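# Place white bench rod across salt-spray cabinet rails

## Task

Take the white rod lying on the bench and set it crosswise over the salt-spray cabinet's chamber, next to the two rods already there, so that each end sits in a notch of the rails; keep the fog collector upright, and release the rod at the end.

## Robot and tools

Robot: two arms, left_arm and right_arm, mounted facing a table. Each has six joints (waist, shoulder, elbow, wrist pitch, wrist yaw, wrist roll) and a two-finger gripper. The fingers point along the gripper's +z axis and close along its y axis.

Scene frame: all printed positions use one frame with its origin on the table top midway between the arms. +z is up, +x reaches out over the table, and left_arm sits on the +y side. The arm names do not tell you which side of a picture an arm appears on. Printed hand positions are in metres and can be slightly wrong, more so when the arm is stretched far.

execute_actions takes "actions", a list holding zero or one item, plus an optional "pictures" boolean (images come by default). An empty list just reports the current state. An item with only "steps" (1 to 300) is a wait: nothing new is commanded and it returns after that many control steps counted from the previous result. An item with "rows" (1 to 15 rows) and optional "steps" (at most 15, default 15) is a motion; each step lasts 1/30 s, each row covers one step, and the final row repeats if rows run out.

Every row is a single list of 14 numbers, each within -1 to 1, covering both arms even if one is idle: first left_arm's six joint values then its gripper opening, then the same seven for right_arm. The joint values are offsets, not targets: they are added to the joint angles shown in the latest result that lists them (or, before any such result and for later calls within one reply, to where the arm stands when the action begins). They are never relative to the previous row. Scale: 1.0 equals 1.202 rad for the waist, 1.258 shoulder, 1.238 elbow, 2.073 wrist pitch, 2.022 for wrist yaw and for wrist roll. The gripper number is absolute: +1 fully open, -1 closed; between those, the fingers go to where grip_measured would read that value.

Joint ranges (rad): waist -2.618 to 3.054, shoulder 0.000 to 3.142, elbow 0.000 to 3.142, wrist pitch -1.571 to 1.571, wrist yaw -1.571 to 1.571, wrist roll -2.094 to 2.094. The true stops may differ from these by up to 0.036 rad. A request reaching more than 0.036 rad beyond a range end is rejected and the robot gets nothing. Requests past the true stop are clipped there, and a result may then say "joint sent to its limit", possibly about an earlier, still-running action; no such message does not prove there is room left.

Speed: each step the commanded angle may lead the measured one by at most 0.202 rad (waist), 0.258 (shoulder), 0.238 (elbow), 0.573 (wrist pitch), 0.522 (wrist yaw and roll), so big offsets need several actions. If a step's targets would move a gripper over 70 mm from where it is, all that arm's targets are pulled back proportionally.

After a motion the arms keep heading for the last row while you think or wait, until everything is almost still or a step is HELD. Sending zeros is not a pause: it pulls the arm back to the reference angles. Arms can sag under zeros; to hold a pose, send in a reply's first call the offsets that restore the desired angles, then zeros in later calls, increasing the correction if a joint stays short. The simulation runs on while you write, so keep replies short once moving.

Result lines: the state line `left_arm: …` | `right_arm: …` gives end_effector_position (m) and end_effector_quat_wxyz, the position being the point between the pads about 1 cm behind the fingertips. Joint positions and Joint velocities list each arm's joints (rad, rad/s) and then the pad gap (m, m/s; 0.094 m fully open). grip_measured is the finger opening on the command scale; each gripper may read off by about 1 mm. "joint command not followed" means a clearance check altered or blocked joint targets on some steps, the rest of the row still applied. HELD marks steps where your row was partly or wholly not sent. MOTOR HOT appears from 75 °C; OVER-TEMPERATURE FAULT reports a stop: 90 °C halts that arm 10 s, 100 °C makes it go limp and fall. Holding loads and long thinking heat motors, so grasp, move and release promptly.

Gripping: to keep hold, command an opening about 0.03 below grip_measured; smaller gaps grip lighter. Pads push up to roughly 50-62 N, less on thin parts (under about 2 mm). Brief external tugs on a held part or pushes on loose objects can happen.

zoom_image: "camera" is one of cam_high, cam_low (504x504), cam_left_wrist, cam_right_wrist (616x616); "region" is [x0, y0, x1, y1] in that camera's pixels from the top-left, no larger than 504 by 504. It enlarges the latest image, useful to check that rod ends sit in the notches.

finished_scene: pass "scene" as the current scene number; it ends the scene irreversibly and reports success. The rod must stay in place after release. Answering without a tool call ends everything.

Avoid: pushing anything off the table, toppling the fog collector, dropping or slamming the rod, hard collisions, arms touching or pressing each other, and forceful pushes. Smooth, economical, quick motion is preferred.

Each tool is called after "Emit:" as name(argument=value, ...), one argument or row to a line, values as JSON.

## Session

Emit:
execute_actions(
  actions=[],
)

Scene clock: 0.00 s of 4800.00 s.
left_arm: end_effector_position=(+0.3457, +0.1366, +0.1694) grip_measured=+1.000 end_effector_quat_wxyz=(+0.090, +0.790, +0.603, -0.069) | right_arm: end_effector_position=(+0.5182, -0.2010, +0.2118) grip_measured=+1.000 end_effector_quat_wxyz=(+0.256, +0.254, +0.806, +0.469)
Joint positions: left_arm=[-0.305  1.985  1.954 -1.434  0.201  1.347  0.094] | right_arm=[ 0.27   1.701  1.236 -0.073 -0.575  1.063  0.094]
Joint velocities: left_arm=[ 0.002 -0.022 -0.017  0.022  0.022  0.022  0.   ] | right_arm=[-0.002 -0.017  0.002 -0.051 -0.051 -0.007  0.   ]
Motor temperatures (°C, as the motors report them): left_arm=[19 22 21 23 22 19] | right_arm=[21 21 23 24 21 21]

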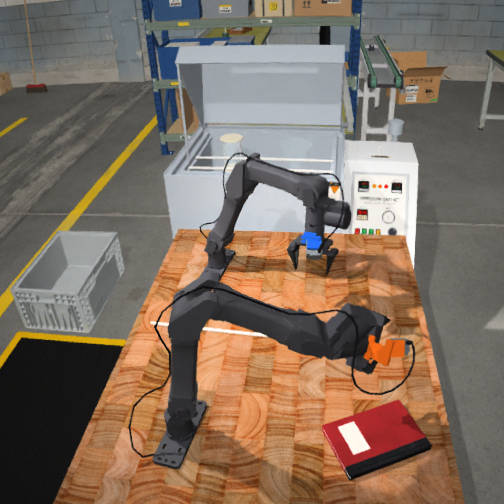

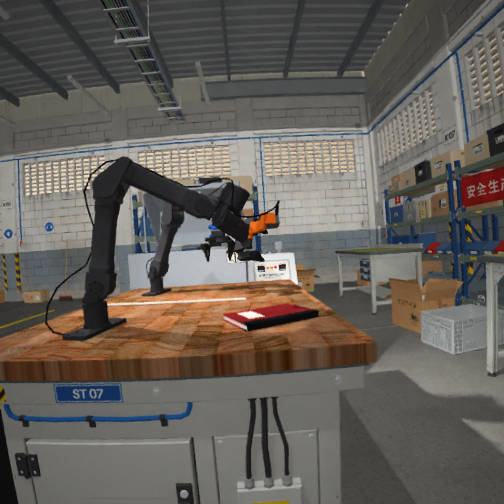

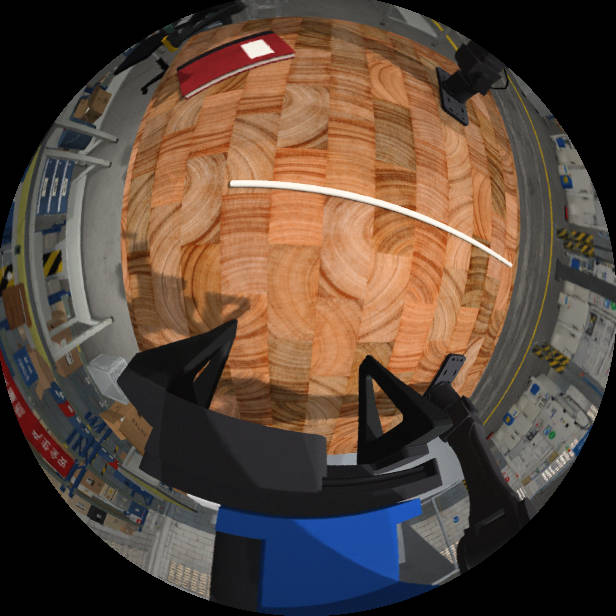

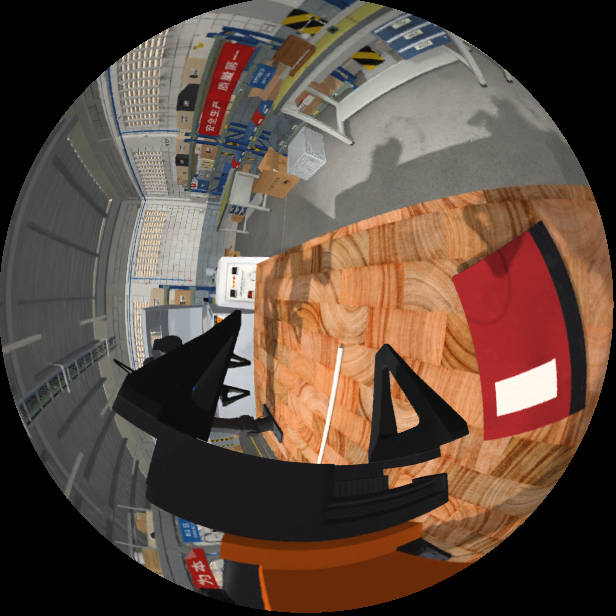

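Emit:
execute_actions(
  actions=[
    {"rows":[[0,-0.1,0,0,-0.1,-0.6,0.3,-0.6,-0.5,0,0,0,0,1]]},
  ],
  pictures=false,
)

Emit:
execute_actions(
  actions=[
    {"rows":[[-0.636,-0.13,-0.4,0.05,0,-0.65,0,-0.3,-0.5,-0.3,0,0,0,1]]},
  ],
  pictures=false,
)

Emit:
execute_actions(
  actions=[
    {"steps":15},
  ],
)

Scene clock: 1.63 s of 4800.00 s.
left_arm: end_effector_position=(+0.3524, +0.1705, +0.2134) grip_measured=+0.302 end_effector_quat_wxyz=(+0.115, +0.346, +0.931, -0.020) | right_arm: end_effector_position=(+0.4425, -0.4183, +0.4123) grip_measured=+1.000 end_effector_quat_wxyz=(+0.549, +0.326, +0.652, +0.409)
Joint positions: left_arm=[-0.307  1.853  1.947 -1.432  0.011  0.23   0.061] | right_arm=[-0.249  1.212  1.224 -0.086 -0.576  1.063  0.094]
Joint velocities: left_arm=[-0.032  0.012 -0.022 -0.007 -0.007 -0.505 -0.   ] | right_arm=[-1.394 -1.136  0.002 -0.007  0.022  0.022  0.   ]
Motor temperatures (°C, as the motors report them): left_arm=[19 22 21 23 22 19] | right_arm=[21 22 23 24 21 21]
Steps of this call (steps 1 to 34: nothing new was sent; steps 35 to 49: all 15 steps of this action). Readings (joint positions):
35: left_arm=[-0.306 1.974 1.952 -1.432 0.172 1.265] | right_arm=[0.262 1.691 1.234 -0.075 -0.577 1.063]
36: left_arm=[-0.307 1.960 1.948 -1.432 0.135 1.164] | right_arm=[0.245 1.673 1.228 -0.083 -0.578 1.063]
38: left_arm=[-0.307 1.918 1.947 -1.432 0.082 0.965] | right_arm=[0.186 1.622 1.224 -0.092 -0.578 1.063]
42: left_arm=[-0.307 1.854 1.947 -1.432 0.034 0.567] | right_arm=[0.040 1.486 1.224 -0.091 -0.578 1.063]
49: the state above

Scene clock: 2.13 s of 4800.00 s.
left_arm: end_effector_position=(+0.0916, +0.0583, +0.1282) grip_measured=+0.002 end_effector_quat_wxyz=(-0.019, +0.171, +0.985, -0.001) | right_arm: end_effector_position=(+0.2800, -0.4450, +0.4326) grip_measured=+1.000 end_effector_quat_wxyz=(+0.709, +0.343, +0.544, +0.289)
Joint positions: left_arm=[-1.102  1.71   1.455 -1.332  0.035 -0.933  0.047] | right_arm=[-0.605  0.571  0.854 -0.075 -0.57   1.064  0.094]
Joint velocities: left_arm=[-0.154 -0.007  0.007 -0.037  0.066 -0.93  -0.   ] | right_arm=[ 0.012 -0.017 -0.007 -0.125  0.022 -0.037  0.   ]
Motor temperatures (°C, as the motors report them): left_arm=[19 22 21 23 22 19] | right_arm=[21 22 23 24 21 21]
Steps of this call (steps 1 to 15: all 15 steps of this action). Readings (joint positions):
1: left_arm=[-0.324 1.830 1.905 -1.396 0.001 0.152] | right_arm=[-0.305 1.158 1.192 -0.059 -0.576 1.063]
2: left_arm=[-0.356 1.794 1.835 -1.367 -0.007 0.065] | right_arm=[-0.371 1.082 1.131 -0.045 -0.575 1.063]
4: left_arm=[-0.463 1.734 1.708 -1.355 -0.006 -0.097] | right_arm=[-0.508 0.914 0.989 -0.045 -0.572 1.064]
8: left_arm=[-0.717 1.704 1.509 -1.343 0.003 -0.445] | right_arm=[-0.605 0.625 0.850 -0.100 -0.563 1.064]
15: the state above

Scene clock: 2.63 s of 4800.00 s.
left_arm: end_effector_position=(+0.0999, +0.0608, +0.1281) grip_measured=+0.002 end_effector_quat_wxyz=(-0.015, +0.090, +0.996, +0.002) | right_arm: end_effector_position=(+0.2800, -0.4450, +0.4325) grip_measured=+1.000 end_effector_quat_wxyz=(+0.709, +0.343, +0.544, +0.289)
Joint positions: left_arm=[-1.078  1.71   1.455 -1.332  0.027 -1.071  0.047] | right_arm=[-0.605  0.571  0.854 -0.076 -0.57   1.064  0.094]
Joint velocities: left_arm=[ 0.012 -0.007 -0.007 -0.051 -0.051 -0.051 -0.002] | right_arm=[-0.017 -0.017 -0.007 -0.037 -0.022 -0.081  0.   ]
Motor temperatures (°C, as the motors report them): left_arm=[19 23 21 23 22 19] | right_arm=[21 22 23 25 21 21]
Steps of this call (steps 1 to 15: the robot went on to your last target). Readings (joint positions):
1: left_arm=[-1.102 1.710 1.455 -1.332 0.035 -0.962] | right_arm=[-0.605 0.571 0.854 -0.076 -0.570 1.064]
2: left_arm=[-1.096 1.710 1.455 -1.332 0.034 -0.985] | right_arm=[-0.605 0.571 0.854 -0.076 -0.570 1.064]
4: left_arm=[-1.084 1.710 1.455 -1.332 0.031 -1.018] | right_arm=[-0.605 0.571 0.854 -0.076 -0.570 1.064]
8: left_arm=[-1.078 1.710 1.455 -1.332 0.027 -1.052] | right_arm=[-0.605 0.571 0.854 -0.076 -0.570 1.064]
15: the state above

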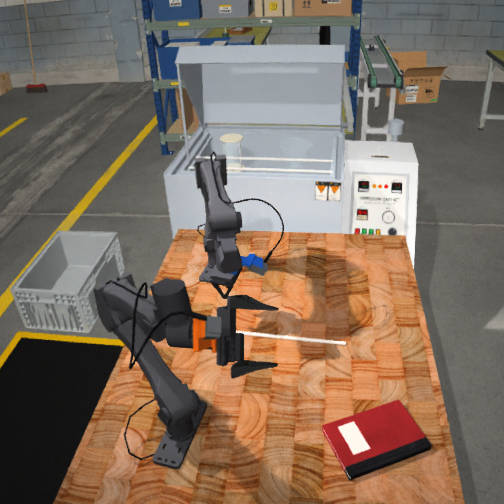

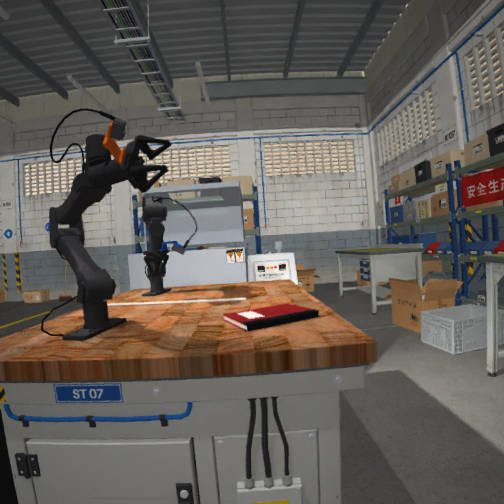

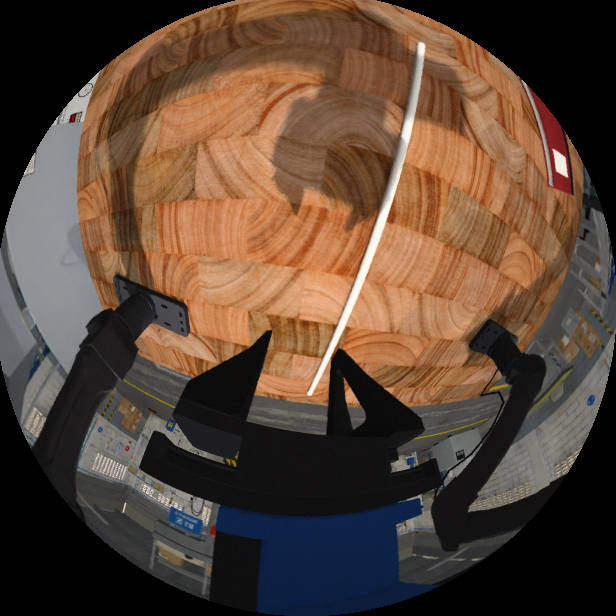

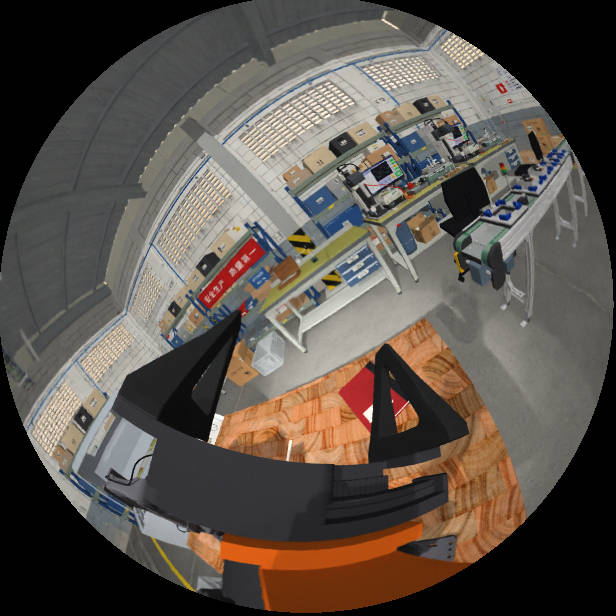

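Emit:
execute_actions(
  actions=[
    {"rows":[[0.11,0.135,0.01,0.093,-0.02,0.045,0,-0.2,-0.2,-0.4,0,0,0,1]]},
  ],
  pictures=false,
)

Emit:
execute_actions(
  actions=[
    {"steps":8},
  ],
)

Scene clock: 4.23 s of 4800.00 s.
left_arm: end_effector_position=(+0.1632, +0.0390, +0.0721) grip_measured=+0.002 end_effector_quat_wxyz=(-0.004, +0.061, +0.998, +0.005) | right_arm: end_effector_position=(+0.2545, -0.4971, +0.2478) grip_measured=+1.000 end_effector_quat_wxyz=(+0.641, +0.504, +0.530, +0.233)
Joint positions: left_arm=[-0.938  1.897  1.464 -1.15   0.001 -0.991  0.047] | right_arm=[-0.835  0.323  0.337 -0.096 -0.572  1.064  0.094]
Joint velocities: left_arm=[-0.012 -0.012 -0.002  0.11   0.007  0.022  0.001] | right_arm=[-0.002 -0.022  0.007  0.066 -0.051 -0.007  0.   ]
Motor temperatures (°C, as the motors report them): left_arm=[19 23 21 23 22 19] | right_arm=[21 22 23 25 21 21]
Steps of this call (steps 1 to 15: the robot went on to your last target; steps 16 to 33: nothing new was sent; steps 34 to 48: all 15 steps of this action). Readings (joint positions):
34: left_arm=[-1.067 1.722 1.457 -1.322 0.029 -1.065] | right_arm=[-0.640 0.541 0.815 -0.047 -0.578 1.064]
35: left_arm=[-1.044 1.745 1.462 -1.297 0.030 -1.051] | right_arm=[-0.713 0.472 0.741 -0.036 -0.576 1.064]
37: left_arm=[-0.985 1.814 1.464 -1.235 0.021 -1.028] | right_arm=[-0.804 0.353 0.594 -0.038 -0.572 1.064]
41: left_arm=[-0.936 1.901 1.464 -1.172 0.002 -1.004] | right_arm=[-0.832 0.323 0.384 -0.065 -0.572 1.064]
48: the state above

Scene clock: 4.50 s of 4800.00 s.
left_arm: end_effector_position=(+0.1636, +0.0382, +0.0720) grip_measured=+0.002 end_effector_quat_wxyz=(-0.003, +0.062, +0.998, +0.004) | right_arm: end_effector_position=(+0.2546, -0.4972, +0.2491) grip_measured=+1.000 end_effector_quat_wxyz=(+0.644, +0.502, +0.529, +0.232)
Joint positions: left_arm=[-0.938  1.897  1.464 -1.147  0.001 -0.988  0.047] | right_arm=[-0.835  0.323  0.337 -0.09  -0.572  1.064  0.094]
Joint velocities: left_arm=[ 0.007 -0.017  0.002 -0.007  0.051 -0.037 -0.   ] | right_arm=[ 0.007  0.017 -0.007  0.051 -0.007 -0.051  0.   ]
Motor temperatures (°C, as the motors report them): left_arm=[19 23 21 23 22 19] | right_arm=[21 22 23 25 21 21]
Steps of this call (steps 1 to 8: the robot went on to your last target). Readings (joint positions):
1: left_arm=[-0.938 1.897 1.464 -1.150 0.001 -0.991] | right_arm=[-0.835 0.323 0.337 -0.094 -0.572 1.064]
2: left_arm=[-0.938 1.897 1.464 -1.149 0.001 -0.990] | right_arm=[-0.835 0.323 0.337 -0.093 -0.572 1.064]
4: left_arm=[-0.938 1.897 1.464 -1.148 0.001 -0.989] | right_arm=[-0.835 0.323 0.337 -0.091 -0.572 1.064]
8: the state above

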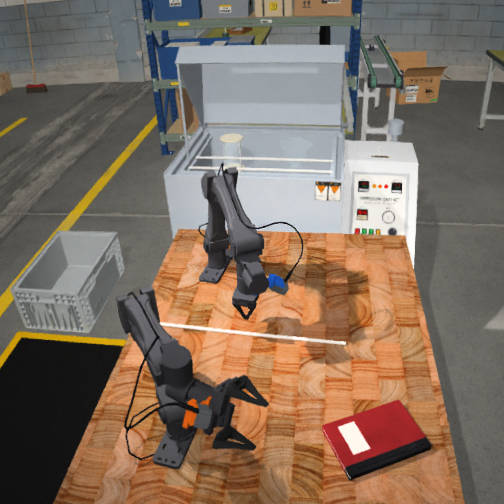

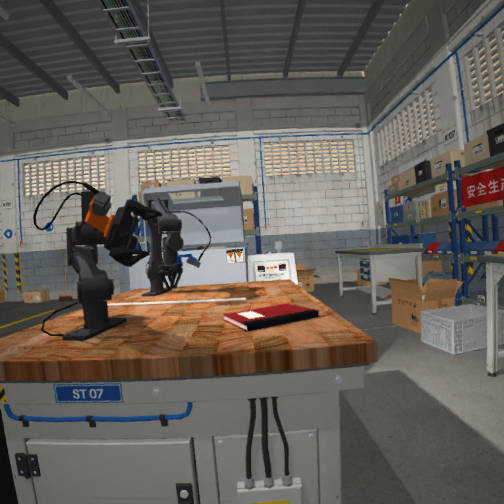

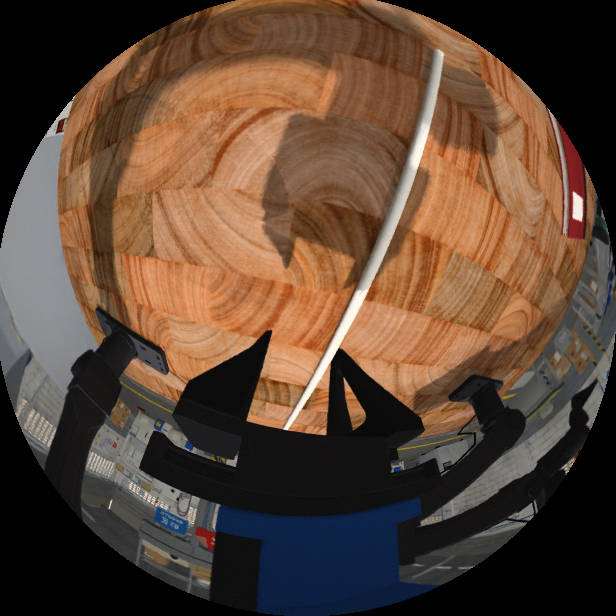

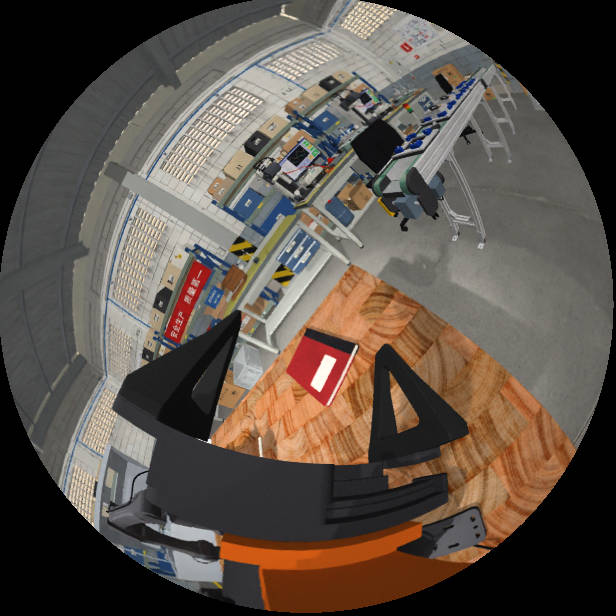

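Emit:
execute_actions(
  actions=[
    {"rows":[[-0.02,0.01,0,0.04,0,0.04,0.1,0,0,0,0,0,0,1],[-0.02,0.02,0,0.05,0,0.04,0.1,0,0,0,0,0,0,1],[-0.02,0.03,0,0.06,0,0.04,0.1,0,0,0,0,0,0,1],[-0.02,0.04,-0.01,0.07,0,0.04,0.1,0,0,0,0,0,0,1],[-0.02,0.05,-0.02,0.07,0,0.04,0.1,0,0,0,0,0,0,1],[-0.02,0.065,-0.035,0.072,0,0.04,0.1,0,0,0,0,0,0,1]]},
  ],
)

Scene clock: 5.67 s of 4800.00 s.
left_arm: end_effector_position=(+0.1657, +0.0192, +0.0371) grip_measured=+0.098 end_effector_quat_wxyz=(+0.002, +0.105, +0.994, -0.006) | right_arm: end_effector_position=(+0.2546, -0.4972, +0.2493) grip_measured=+1.000 end_effector_quat_wxyz=(+0.644, +0.501, +0.529, +0.232)
Joint positions: left_arm=[-0.954  1.977  1.432 -1.014  0.003 -0.918  0.052] | right_arm=[-0.835  0.323  0.337 -0.089 -0.572  1.064  0.094]
Joint velocities: left_arm=[ 0.012  0.002  0.012  0.037 -0.037 -0.051  0.001] | right_arm=[ 0.012  0.002 -0.027 -0.022 -0.022  0.007  0.   ]
Motor temperatures (°C, as the motors report them): left_arm=[19 23 21 23 22 19] | right_arm=[21 22 23 25 21 21]
Steps of this call (steps 1 to 15: the robot went on to your last target; steps 16 to 20: nothing new was sent; steps 21 to 35: all 15 steps of this action). Readings (joint positions):
21: left_arm=[-0.939 1.897 1.464 -1.140 0.001 -0.977] | right_arm=[-0.835 0.323 0.337 -0.089 -0.572 1.064]
22: left_arm=[-0.941 1.898 1.464 -1.126 0.001 -0.965] | right_arm=[-0.835 0.323 0.337 -0.089 -0.572 1.064]
24: left_arm=[-0.948 1.906 1.464 -1.089 0.002 -0.947] | right_arm=[-0.835 0.323 0.337 -0.089 -0.572 1.064]
28: left_arm=[-0.954 1.949 1.453 -1.031 0.003 -0.928] | right_arm=[-0.835 0.323 0.337 -0.089 -0.572 1.064]
35: the state above

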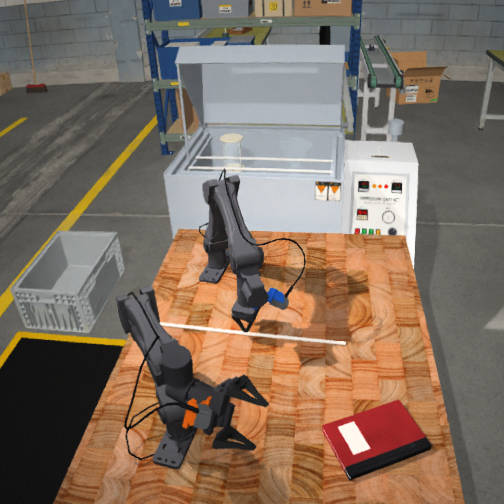

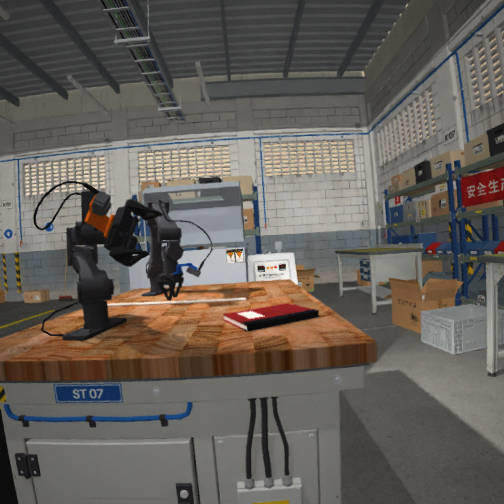

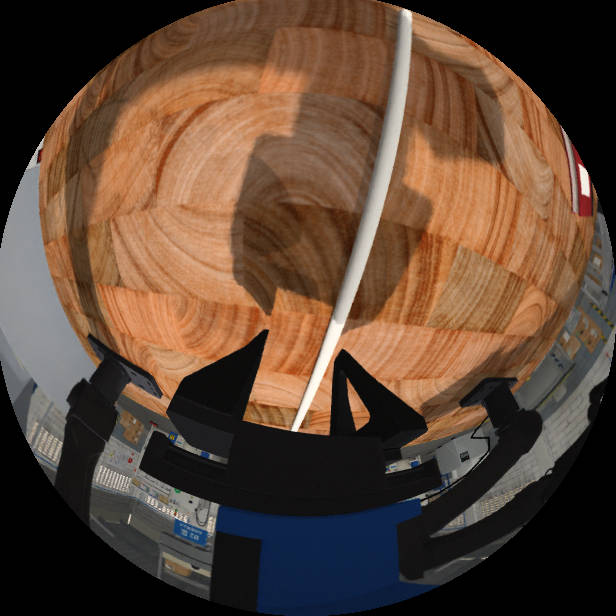

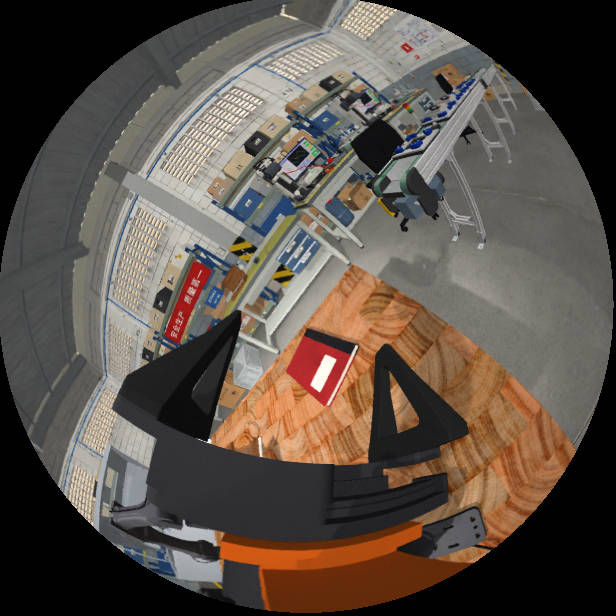

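Emit:
execute_actions(
  actions=[
    {"rows":[[-0.012,0,0,0.035,0,-0.02,0.1,0,0,0,0,0,0,1],[-0.012,0,0,0.035,0,-0.02,0.1,0,0,0,0,0,0,1],[-0.012,0.015,0,0.035,0,-0.02,0.1,0,0,0,0,0,0,1],[-0.012,0.025,0,0.035,0,-0.02,0.1,0,0,0,0,0,0,1],[-0.012,0.034,0,0.035,0,-0.02,0.1,0,0,0,0,0,0,1]]},
  ],
)

Scene clock: 9.70 s of 4800.00 s.
left_arm: end_effector_position=(+0.1692, +0.0067, +0.0256) grip_measured=+0.098 end_effector_quat_wxyz=(+0.008, +0.092, +0.996, -0.019) | right_arm: end_effector_position=(+0.2546, -0.4972, +0.2493) grip_measured=+1.000 end_effector_quat_wxyz=(+0.644, +0.501, +0.529, +0.232)
Joint positions: left_arm=[-0.959  2.01   1.432 -0.951  0.005 -0.949  0.052] | right_arm=[-0.835  0.323  0.337 -0.089 -0.572  1.064  0.094]
Joint velocities: left_arm=[-0.002  0.007 -0.007  0.022  0.066 -0.066 -0.001] | right_arm=[-0.007 -0.007  0.002 -0.007  0.066 -0.037  0.   ]
Motor temperatures (°C, as the motors report them): left_arm=[19 24 21 23 22 19] | right_arm=[21 22 23 26 21 21]
Steps of this call (steps 1 to 15: the robot went on to your last target; steps 16 to 90: nothing new was sent; then 0.53 s passed at rest; steps 91 to 105: all 15 steps of this action). Readings (joint positions):
91: left_arm=[-0.954 1.977 1.432 -1.001 0.004 -0.921] | right_arm=[-0.835 0.323 0.337 -0.089 -0.572 1.064]
92: left_arm=[-0.955 1.977 1.432 -0.991 0.004 -0.927] | right_arm=[-0.835 0.323 0.337 -0.089 -0.572 1.064]
94: left_arm=[-0.957 1.978 1.432 -0.975 0.004 -0.936] | right_arm=[-0.835 0.323 0.337 -0.089 -0.572 1.064]
98: left_arm=[-0.959 1.999 1.432 -0.957 0.005 -0.945] | right_arm=[-0.835 0.323 0.337 -0.089 -0.572 1.064]
105: the state above

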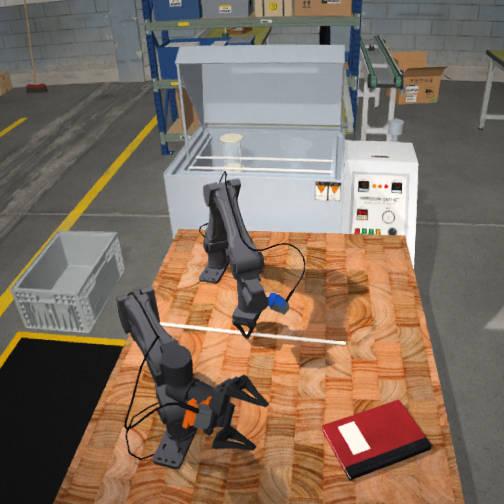

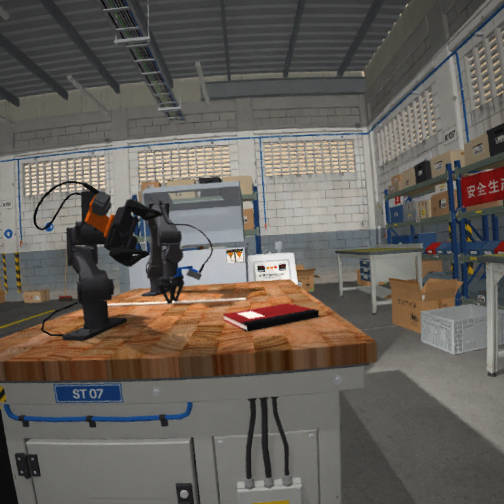

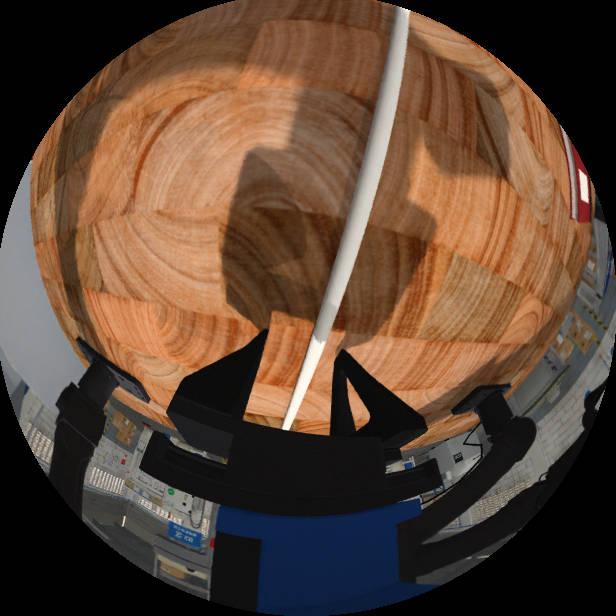

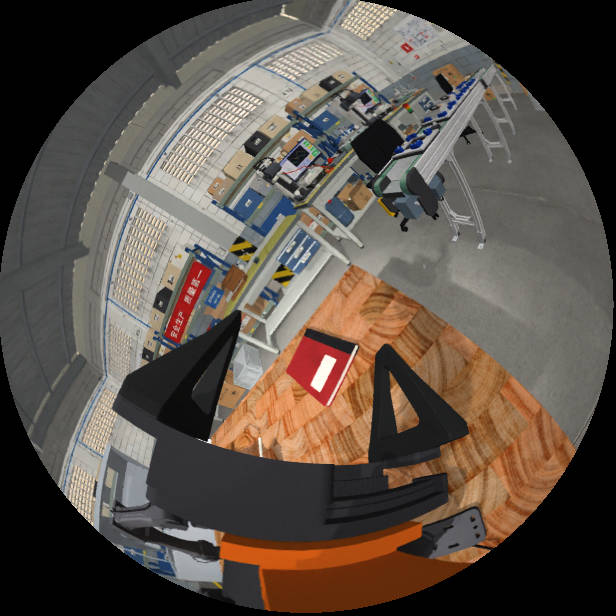

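Emit:
execute_actions(
  actions=[
    {"rows":[[0,0.016,0,0,0,0,-0.2,0,0,0,0,0,0,1],[0,0.016,0,0,0,0,-0.3,0,0,0,0,0,0,1],[0,0.016,0,0,0,0,-0.4,0,0,0,0,0,0,1],[0,0.016,0,0,0,0,-0.5,0,0,0,0,0,0,1],[0,0.016,0,0,0,0,-0.6,0,0,0,0,0,0,1],[0,0.016,0,0,0,0,-0.7,0,0,0,0,0,0,1],[0,0.016,0,0,0,0,-0.75,0,0,0,0,0,0,1],[0,0.016,0,0,0,0,-0.8,0,0,0,0,0,0,1],[0,0.016,0,0,0,0,-0.86,0,0,0,0,0,0,1]]},
  ],
  pictures=false,
)

Emit:
execute_actions(
  actions=[
    {"rows":[[0,-0.03,0,0,0,0,-0.86,0,0,0,0,0,0,1],[0,-0.05,0,0,0,0,-0.86,0,0,0,0,0,0,1],[0,-0.08,0,0,0,0,-0.86,0,0,0,0,0,0,1],[0,-0.11,0,-0.02,0,0,-0.86,0,0,0,0,0,0,1],[0,-0.14,0.02,-0.04,0,0,-0.86,0,0,0,0,0,0,1],[0,-0.18,0.04,-0.06,0,0,-0.86,0,0,0,0,0,0,1],[0,-0.22,0.06,-0.08,0,0,-0.86,0,0,0,0,0,0,1],[0,-0.26,0.08,-0.1,0,0,-0.86,0,0,0,0,0,0,1],[0,-0.3,0.1,-0.12,0,0,-0.86,0,0,0,0,0,0,1]]},
  ],
)

Scene clock: 11.70 s of 4800.00 s.
left_arm: end_effector_position=(+0.1688, +0.0062, +0.0252) grip_measured=-0.829 end_effector_quat_wxyz=(+0.007, +0.091, +0.996, -0.020) | right_arm: end_effector_position=(+0.2546, -0.4972, +0.2493) grip_measured=+1.000 end_effector_quat_wxyz=(+0.644, +0.501, +0.529, +0.232)
Joint positions: left_arm=[-0.959  2.012  1.432 -0.949  0.008 -0.951  0.008] | right_arm=[-0.835  0.323  0.337 -0.089 -0.572  1.064  0.094]
Joint velocities: left_arm=[-0.007 -0.022 -0.022 -0.007 -0.037  0.007 -0.001] | right_arm=[-0.012 -0.002  0.002 -0.051 -0.007  0.066  0.   ]
Motor temperatures (°C, as the motors report them): left_arm=[19 24 21 23 22 19] | right_arm=[21 22 23 26 21 21]
Steps of this call (steps 1 to 15: the robot went on to your last target; steps 16 to 45: nothing new was sent; steps 46 to 60: all 15 steps of this action). Readings (joint positions):
46: left_arm=[-0.959 2.010 1.432 -0.949 0.005 -0.951] | right_arm=[-0.835 0.323 0.337 -0.089 -0.572 1.064]
47: left_arm=[-0.959 2.010 1.432 -0.949 0.006 -0.951] | right_arm=[-0.835 0.323 0.337 -0.089 -0.572 1.064]
49: left_arm=[-0.959 2.010 1.432 -0.949 0.006 -0.951] | right_arm=[-0.835 0.323 0.337 -0.089 -0.572 1.064]
53: left_arm=[-0.959 2.010 1.432 -0.949 0.008 -0.951] | right_arm=[-0.835 0.323 0.337 -0.089 -0.572 1.064]
60: the state above

Scene clock: 12.20 s of 4800.00 s.
left_arm: end_effector_position=(+0.1645, +0.0146, +0.1989) grip_measured=-0.829 end_effector_quat_wxyz=(+0.092, +0.090, +0.977, -0.168) | right_arm: end_effector_position=(+0.2546, -0.4972, +0.2493) grip_measured=+1.000 end_effector_quat_wxyz=(+0.644, +0.501, +0.529, +0.232)
Joint positions: left_arm=[-0.959  1.611  1.557 -1.133  0.01  -0.951  0.008] | right_arm=[-0.835  0.323  0.337 -0.089 -0.572  1.064  0.094]
Joint velocities: left_arm=[ 0.002 -0.232  0.12  -0.256 -0.022 -0.007  0.001] | right_arm=[ 0.007  0.012  0.012 -0.022 -0.037 -0.022  0.   ]
Motor temperatures (°C, as the motors report them): left_arm=[19 24 21 23 22 19] | right_arm=[21 22 23 26 21 21]
Steps of this call (steps 1 to 15: all 15 steps of this action). Readings (joint positions):
1: left_arm=[-0.959 2.010 1.432 -0.949 0.008 -0.951] | right_arm=[-0.835 0.323 0.337 -0.089 -0.572 1.064]
2: left_arm=[-0.959 2.005 1.432 -0.949 0.009 -0.951] | right_arm=[-0.835 0.323 0.337 -0.089 -0.572 1.064]
4: left_arm=[-0.959 1.978 1.432 -0.952 0.010 -0.951] | right_arm=[-0.835 0.323 0.337 -0.089 -0.572 1.064]
8: left_arm=[-0.959 1.833 1.447 -1.022 0.010 -0.951] | right_arm=[-0.835 0.323 0.337 -0.089 -0.572 1.064]
15: the state above

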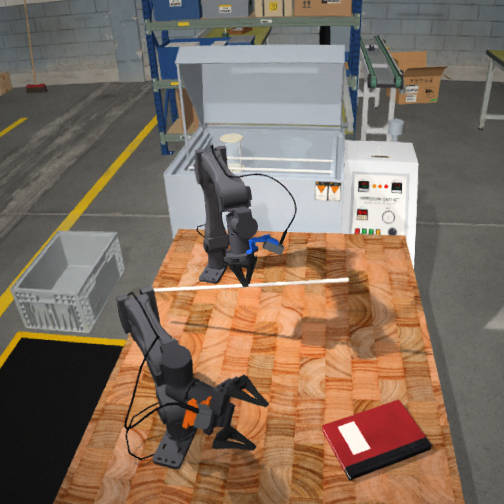

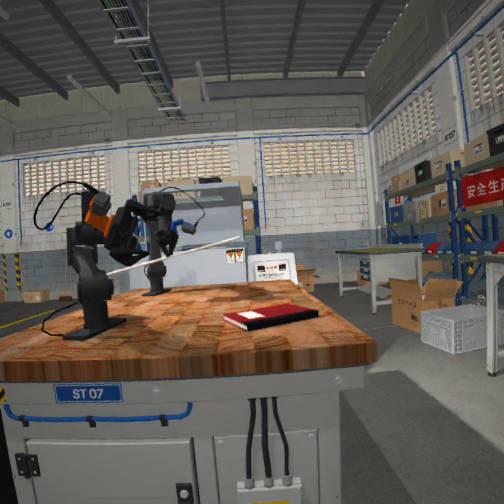

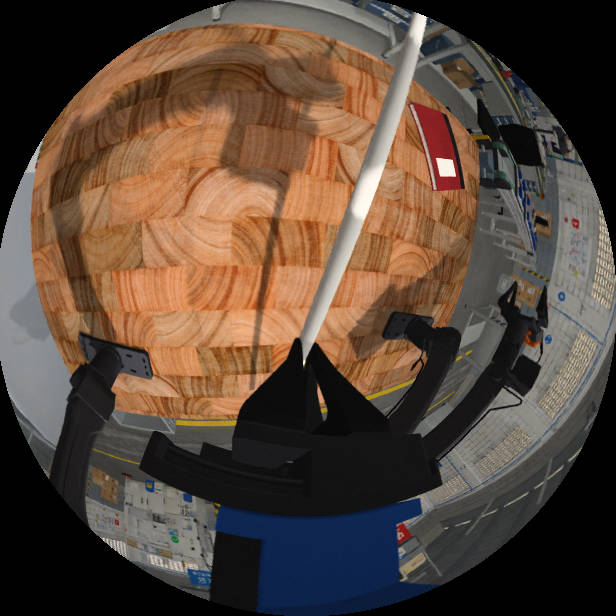

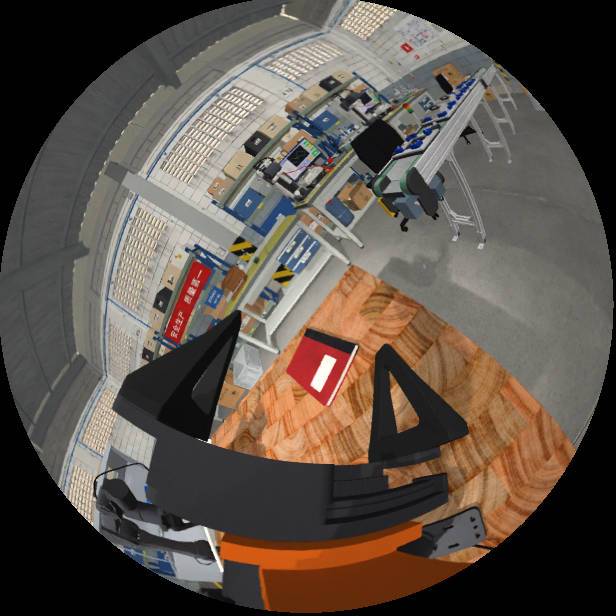

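Emit:
execute_actions(
  actions=[
    {"rows":[[0.1,-0.1,0,-0.05,0,-0.1,-0.86,0,0,0,0,0,0,1],[0.15,-0.15,0,-0.08,0,-0.15,-0.86,0,0,0,0,0,0,1],[0.2,-0.2,0.01,-0.11,0,-0.2,-0.86,0,0,0,0,0,0,1],[0.3,-0.25,0.02,-0.14,0,-0.25,-0.86,0,0,0,0,0,0,1],[0.4,-0.3,0.02,-0.17,0,-0.3,-0.86,0,0,0,0,0,0,1],[0.7,-0.33,0.02,-0.19,0,-0.35,-0.86,0,0,0,0,0,0,1]]},
  ],
  pictures=false,
)

Emit:
execute_actions(
  actions=[
    {"rows":[[0.8,0,0.02,0,0,0,-0.86,0,0,0,0,0,0,1]]},
  ],
)

Scene clock: 13.87 s of 4800.00 s.
left_arm: end_effector_position=(+0.2362, +0.2686, +0.2902) grip_measured=-0.830 end_effector_quat_wxyz=(+0.134, -0.559, +0.794, -0.199) | right_arm: end_effector_position=(+0.2546, -0.4972, +0.2493) grip_measured=+1.000 end_effector_quat_wxyz=(+0.644, +0.501, +0.529, +0.232)
Joint positions: left_arm=[-0.172  1.19   1.569 -1.466  0.008 -1.577  0.008] | right_arm=[-0.835  0.323  0.337 -0.089 -0.572  1.064  0.094]
Joint velocities: left_arm=[ 1.375 -0.012 -0.002 -0.286 -0.344 -0.652 -0.   ] | right_arm=[-0.007 -0.012 -0.007  0.007  0.037 -0.022  0.   ]
Motor temperatures (°C, as the motors report them): left_arm=[19 24 22 23 22 19] | right_arm=[21 22 24 26 21 21]
Steps of this call (steps 1 to 30: the robot went on to your last target; steps 31 to 35: nothing new was sent; steps 36 to 50: all 15 steps of this action). Readings (joint positions):
36: left_arm=[-0.947 1.618 1.556 -1.186 0.019 -0.980] | right_arm=[-0.835 0.323 0.337 -0.089 -0.572 1.064]
37: left_arm=[-0.921 1.597 1.550 -1.194 0.029 -1.017] | right_arm=[-0.835 0.323 0.337 -0.089 -0.572 1.064]
39: left_arm=[-0.839 1.532 1.549 -1.227 0.032 -1.100] | right_arm=[-0.835 0.323 0.337 -0.089 -0.572 1.064]
43: left_arm=[-0.655 1.359 1.549 -1.314 0.026 -1.305] | right_arm=[-0.835 0.323 0.337 -0.089 -0.572 1.064]
50: the state above

Scene clock: 14.37 s of 4800.00 s.
left_arm: end_effector_position=(+0.2081, +0.4927, +0.2909) grip_measured=-0.831 end_effector_quat_wxyz=(-0.215, +0.862, -0.444, +0.112) | right_arm: end_effector_position=(+0.2546, -0.4972, +0.2493) grip_measured=+1.000 end_effector_quat_wxyz=(+0.644, +0.501, +0.529, +0.232)
Joint positions: left_arm=[ 0.784  1.191  1.569 -1.458 -0.002 -1.58   0.008] | right_arm=[-0.835  0.323  0.337 -0.089 -0.572  1.064  0.094]
Joint velocities: left_arm=[ 0.12  -0.017 -0.002 -0.081  0.037  0.051 -0.   ] | right_arm=[-0.007 -0.002 -0.002 -0.007  0.022 -0.066  0.   ]
Motor temperatures (°C, as the motors report them): left_arm=[19 24 22 23 22 19] | right_arm=[21 22 24 26 21 21]
Steps of this call (steps 1 to 15: all 15 steps of this action). Readings (joint positions):
1: left_arm=[-0.113 1.190 1.569 -1.471 0.014 -1.581] | right_arm=[-0.835 0.323 0.337 -0.089 -0.572 1.064]
2: left_arm=[-0.041 1.191 1.569 -1.469 0.018 -1.581] | right_arm=[-0.835 0.323 0.337 -0.089 -0.572 1.064]
4: left_arm=[0.110 1.191 1.569 -1.463 0.019 -1.581] | right_arm=[-0.835 0.323 0.337 -0.089 -0.572 1.064]
8: left_arm=[0.411 1.191 1.569 -1.459 0.016 -1.580] | right_arm=[-0.835 0.323 0.337 -0.089 -0.572 1.064]
15: the state above

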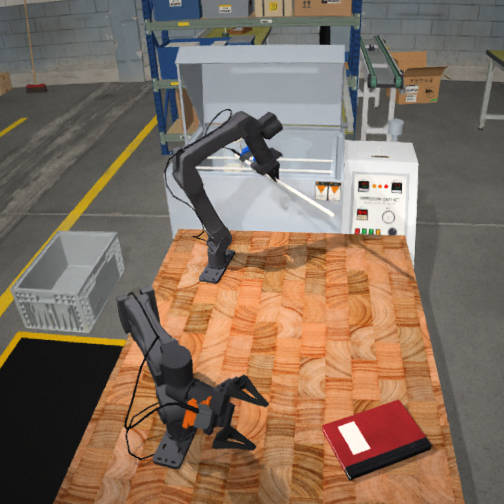

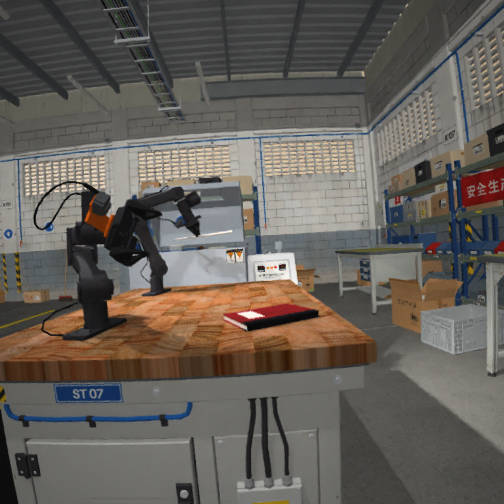

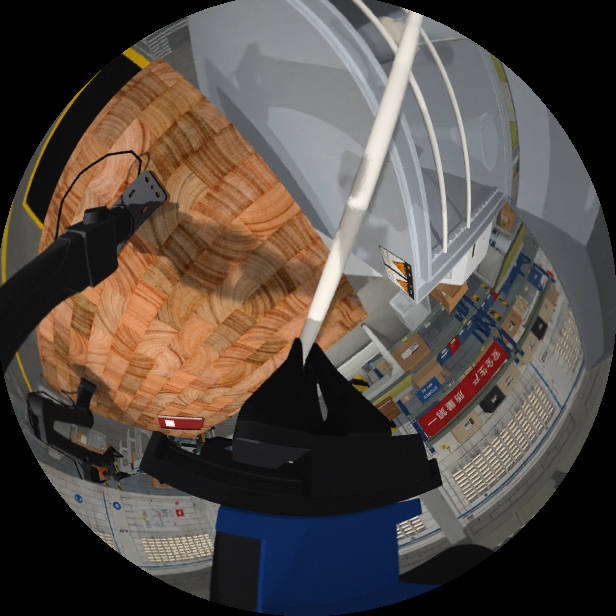

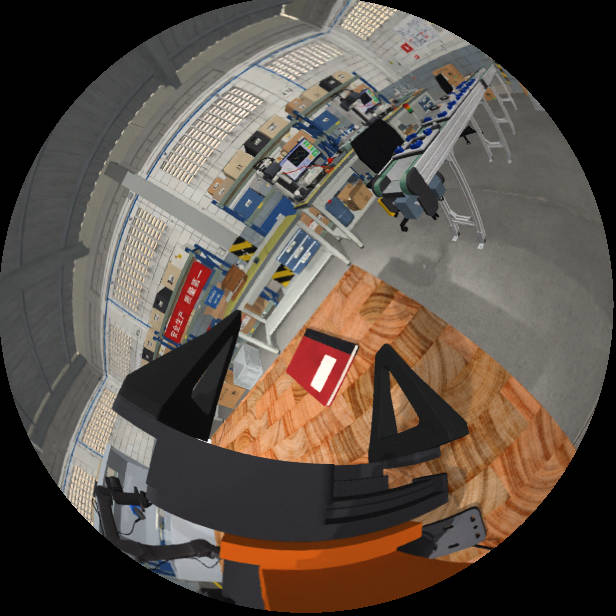

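Emit:
execute_actions(
  actions=[
    {"rows":[[0.585,0,0.02,0,-0.02,-0.08,-0.86,0,0,0,0,0,0,1]]},
  ],
  pictures=false,
)

Emit:
execute_actions(
  actions=[
    {"rows":[[0,0.05,0.05,0.02,0,0,-0.86,0,0,0,0,0,0,1],[0,0.1,0.07,0.04,0,0,-0.86,0,0,0,0,0,0,1],[0,0.15,0.09,0.06,0,0,-0.86,0,0,0,0,0,0,1],[0,0.2,0.11,0.08,0,0,-0.86,0,0,0,0,0,0,1],[0,0.25,0.13,0.1,0,0,-0.86,0,0,0,0,0,0,1],[0,0.3,0.15,0.13,0,0,-0.86,0,0,0,0,0,0,1]]},
  ],
  pictures=false,
)

Emit:
execute_actions(
  actions=[
    {"steps":10},
  ],
)

Emit:
zoom_image(
  camera="cam_high",
  region=[150,100,370,200],
)

Scene clock: 15.77 s of 4800.00 s.
left_arm: end_effector_position=(+0.0638, +0.5919, +0.2921) grip_measured=-0.833 end_effector_quat_wxyz=(-0.246, +0.968, -0.044, +0.032) | right_arm: end_effector_position=(+0.2546, -0.4972, +0.2493) grip_measured=+1.000 end_effector_quat_wxyz=(+0.644, +0.501, +0.529, +0.232)
Joint positions: left_arm=[ 1.483  1.191  1.569 -1.449 -0.043 -1.733  0.008] | right_arm=[-0.835  0.323  0.337 -0.089 -0.572  1.064  0.094]
Joint velocities: left_arm=[-0.012  0.007 -0.007  0.022  0.11  -0.11  -0.   ] | right_arm=[ 0.017 -0.002 -0.007 -0.037 -0.051 -0.051  0.   ]
Motor temperatures (°C, as the motors report them): left_arm=[19 24 22 23 22 19] | right_arm=[21 22 24 26 21 21]
Steps of this call (steps 1 to 27: the robot went on to your last target; steps 28 to 42: all 15 steps of this action). Readings (joint positions):
28: left_arm=[0.818 1.191 1.569 -1.457 0.022 -1.603] | right_arm=[-0.835 0.323 0.337 -0.089 -0.572 1.064]
29: left_arm=[0.884 1.191 1.569 -1.456 0.021 -1.626] | right_arm=[-0.835 0.323 0.337 -0.089 -0.572 1.064]
31: left_arm=[1.035 1.191 1.569 -1.453 0.006 -1.668] | right_arm=[-0.835 0.323 0.337 -0.089 -0.572 1.064]
35: left_arm=[1.338 1.191 1.569 -1.449 -0.017 -1.709] | right_arm=[-0.835 0.323 0.337 -0.089 -0.572 1.064]
42: the state above

Scene clock: 16.27 s of 4800.00 s.
left_arm: end_effector_position=(+0.0996, +0.7243, +0.2533) grip_measured=-0.833 end_effector_quat_wxyz=(-0.244, +0.968, -0.044, +0.032) | right_arm: end_effector_position=(+0.2546, -0.4972, +0.2493) grip_measured=+1.000 end_effector_quat_wxyz=(+0.644, +0.501, +0.529, +0.232)
Joint positions: left_arm=[ 1.483  1.608  1.73  -1.197 -0.042 -1.733  0.008] | right_arm=[-0.835  0.323  0.337 -0.089 -0.572  1.064  0.094]
Joint velocities: left_arm=[-0.002 -0.1   -0.012  0.007 -0.315 -0.037 -0.   ] | right_arm=[ 0.012 -0.007 -0.002  0.007 -0.022  0.051  0.   ]
Motor temperatures (°C, as the motors report them): left_arm=[19 24 22 23 22 19] | right_arm=[21 22 24 26 21 21]
Steps of this call (steps 1 to 15: all 15 steps of this action). Readings (joint positions):
1: left_arm=[1.483 1.198 1.576 -1.451 -0.040 -1.733] | right_arm=[-0.835 0.323 0.337 -0.089 -0.572 1.064]
2: left_arm=[1.483 1.216 1.595 -1.450 -0.039 -1.733] | right_arm=[-0.835 0.323 0.337 -0.089 -0.572 1.064]
4: left_arm=[1.483 1.292 1.652 -1.424 -0.040 -1.733] | right_arm=[-0.835 0.323 0.337 -0.089 -0.572 1.064]
8: left_arm=[1.483 1.502 1.729 -1.285 -0.038 -1.733] | right_arm=[-0.835 0.323 0.337 -0.089 -0.572 1.064]
15: the state above

Scene clock: 16.60 s of 4800.00 s.
left_arm: end_effector_position=(+0.0760, +0.7290, +0.2549) grip_measured=-0.833 end_effector_quat_wxyz=(-0.253, +0.967, -0.022, -0.012) | right_arm: end_effector_position=(+0.2546, -0.4972, +0.2493) grip_measured=+1.000 end_effector_quat_wxyz=(+0.644, +0.501, +0.529, +0.232)
Joint positions: left_arm=[ 1.505  1.606  1.73  -1.197 -0.129 -1.733  0.008] | right_arm=[-0.835  0.323  0.337 -0.089 -0.572  1.064  0.094]
Joint velocities: left_arm=[-0.002 -0.002 -0.002 -0.066 -0.081  0.037 -0.001] | right_arm=[ 0.002  0.002 -0.012  0.095  0.022  0.037  0.   ]
Motor temperatures (°C, as the motors report them): left_arm=[19 24 22 23 22 19] | right_arm=[21 22 24 26 21 21]
Steps of this call (steps 1 to 10: the robot went on to your last target). Readings (joint positions):
1: left_arm=[1.483 1.605 1.730 -1.197 -0.054 -1.733] | right_arm=[-0.835 0.323 0.337 -0.089 -0.572 1.064]
2: left_arm=[1.486 1.605 1.730 -1.197 -0.069 -1.733] | right_arm=[-0.835 0.323 0.337 -0.089 -0.572 1.064]
4: left_arm=[1.496 1.606 1.730 -1.197 -0.097 -1.733] | right_arm=[-0.835 0.323 0.337 -0.089 -0.572 1.064]
8: left_arm=[1.505 1.606 1.730 -1.197 -0.124 -1.733] | right_arm=[-0.835 0.323 0.337 -0.089 -0.572 1.064]
10: the state above

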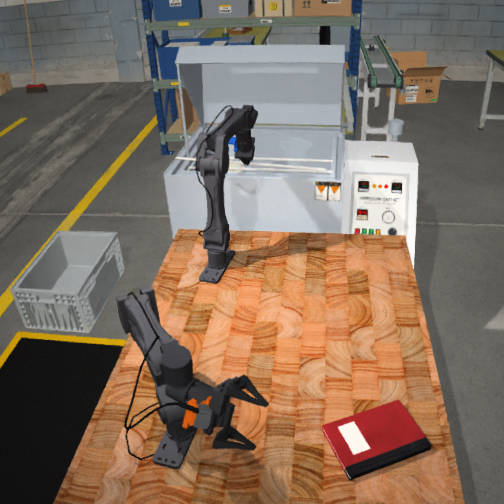

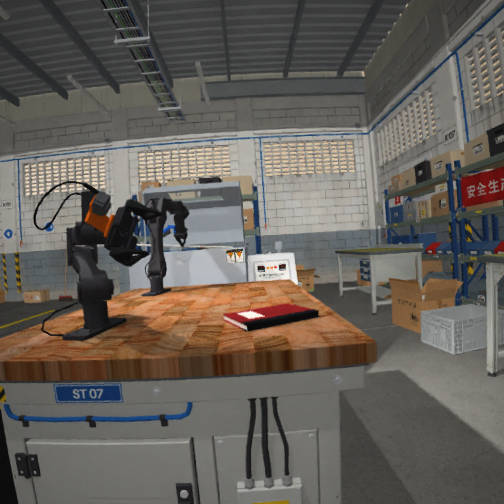

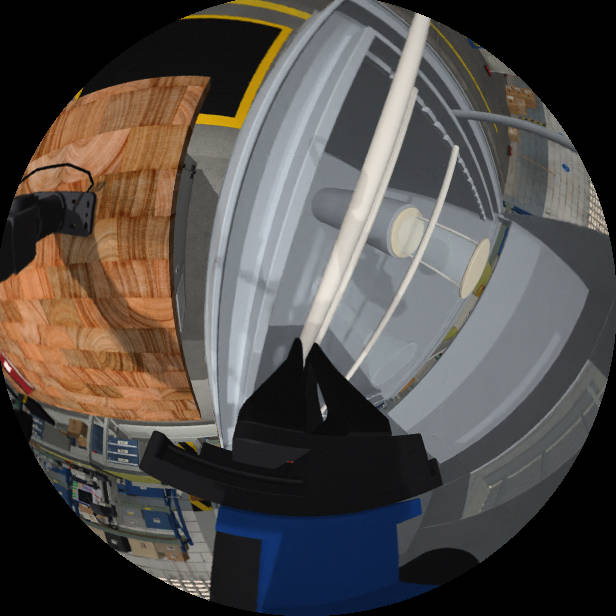

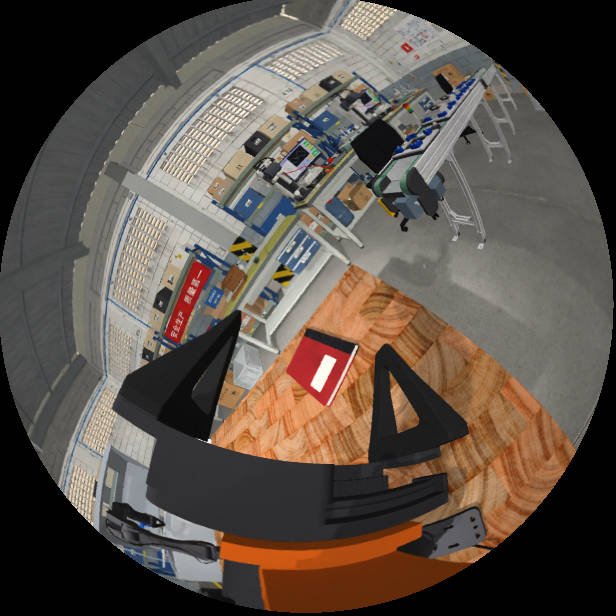

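Region (150, 100, 370, 200) of cam_high's 504x504 image, scaled by 2.291, with more detail than that image has; it fills the top 229 rows of this view, and the rest is white.

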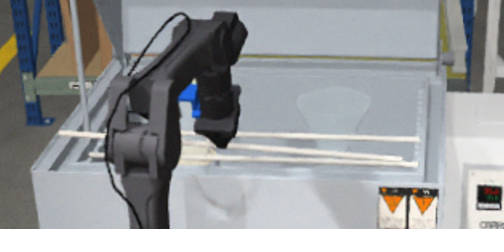

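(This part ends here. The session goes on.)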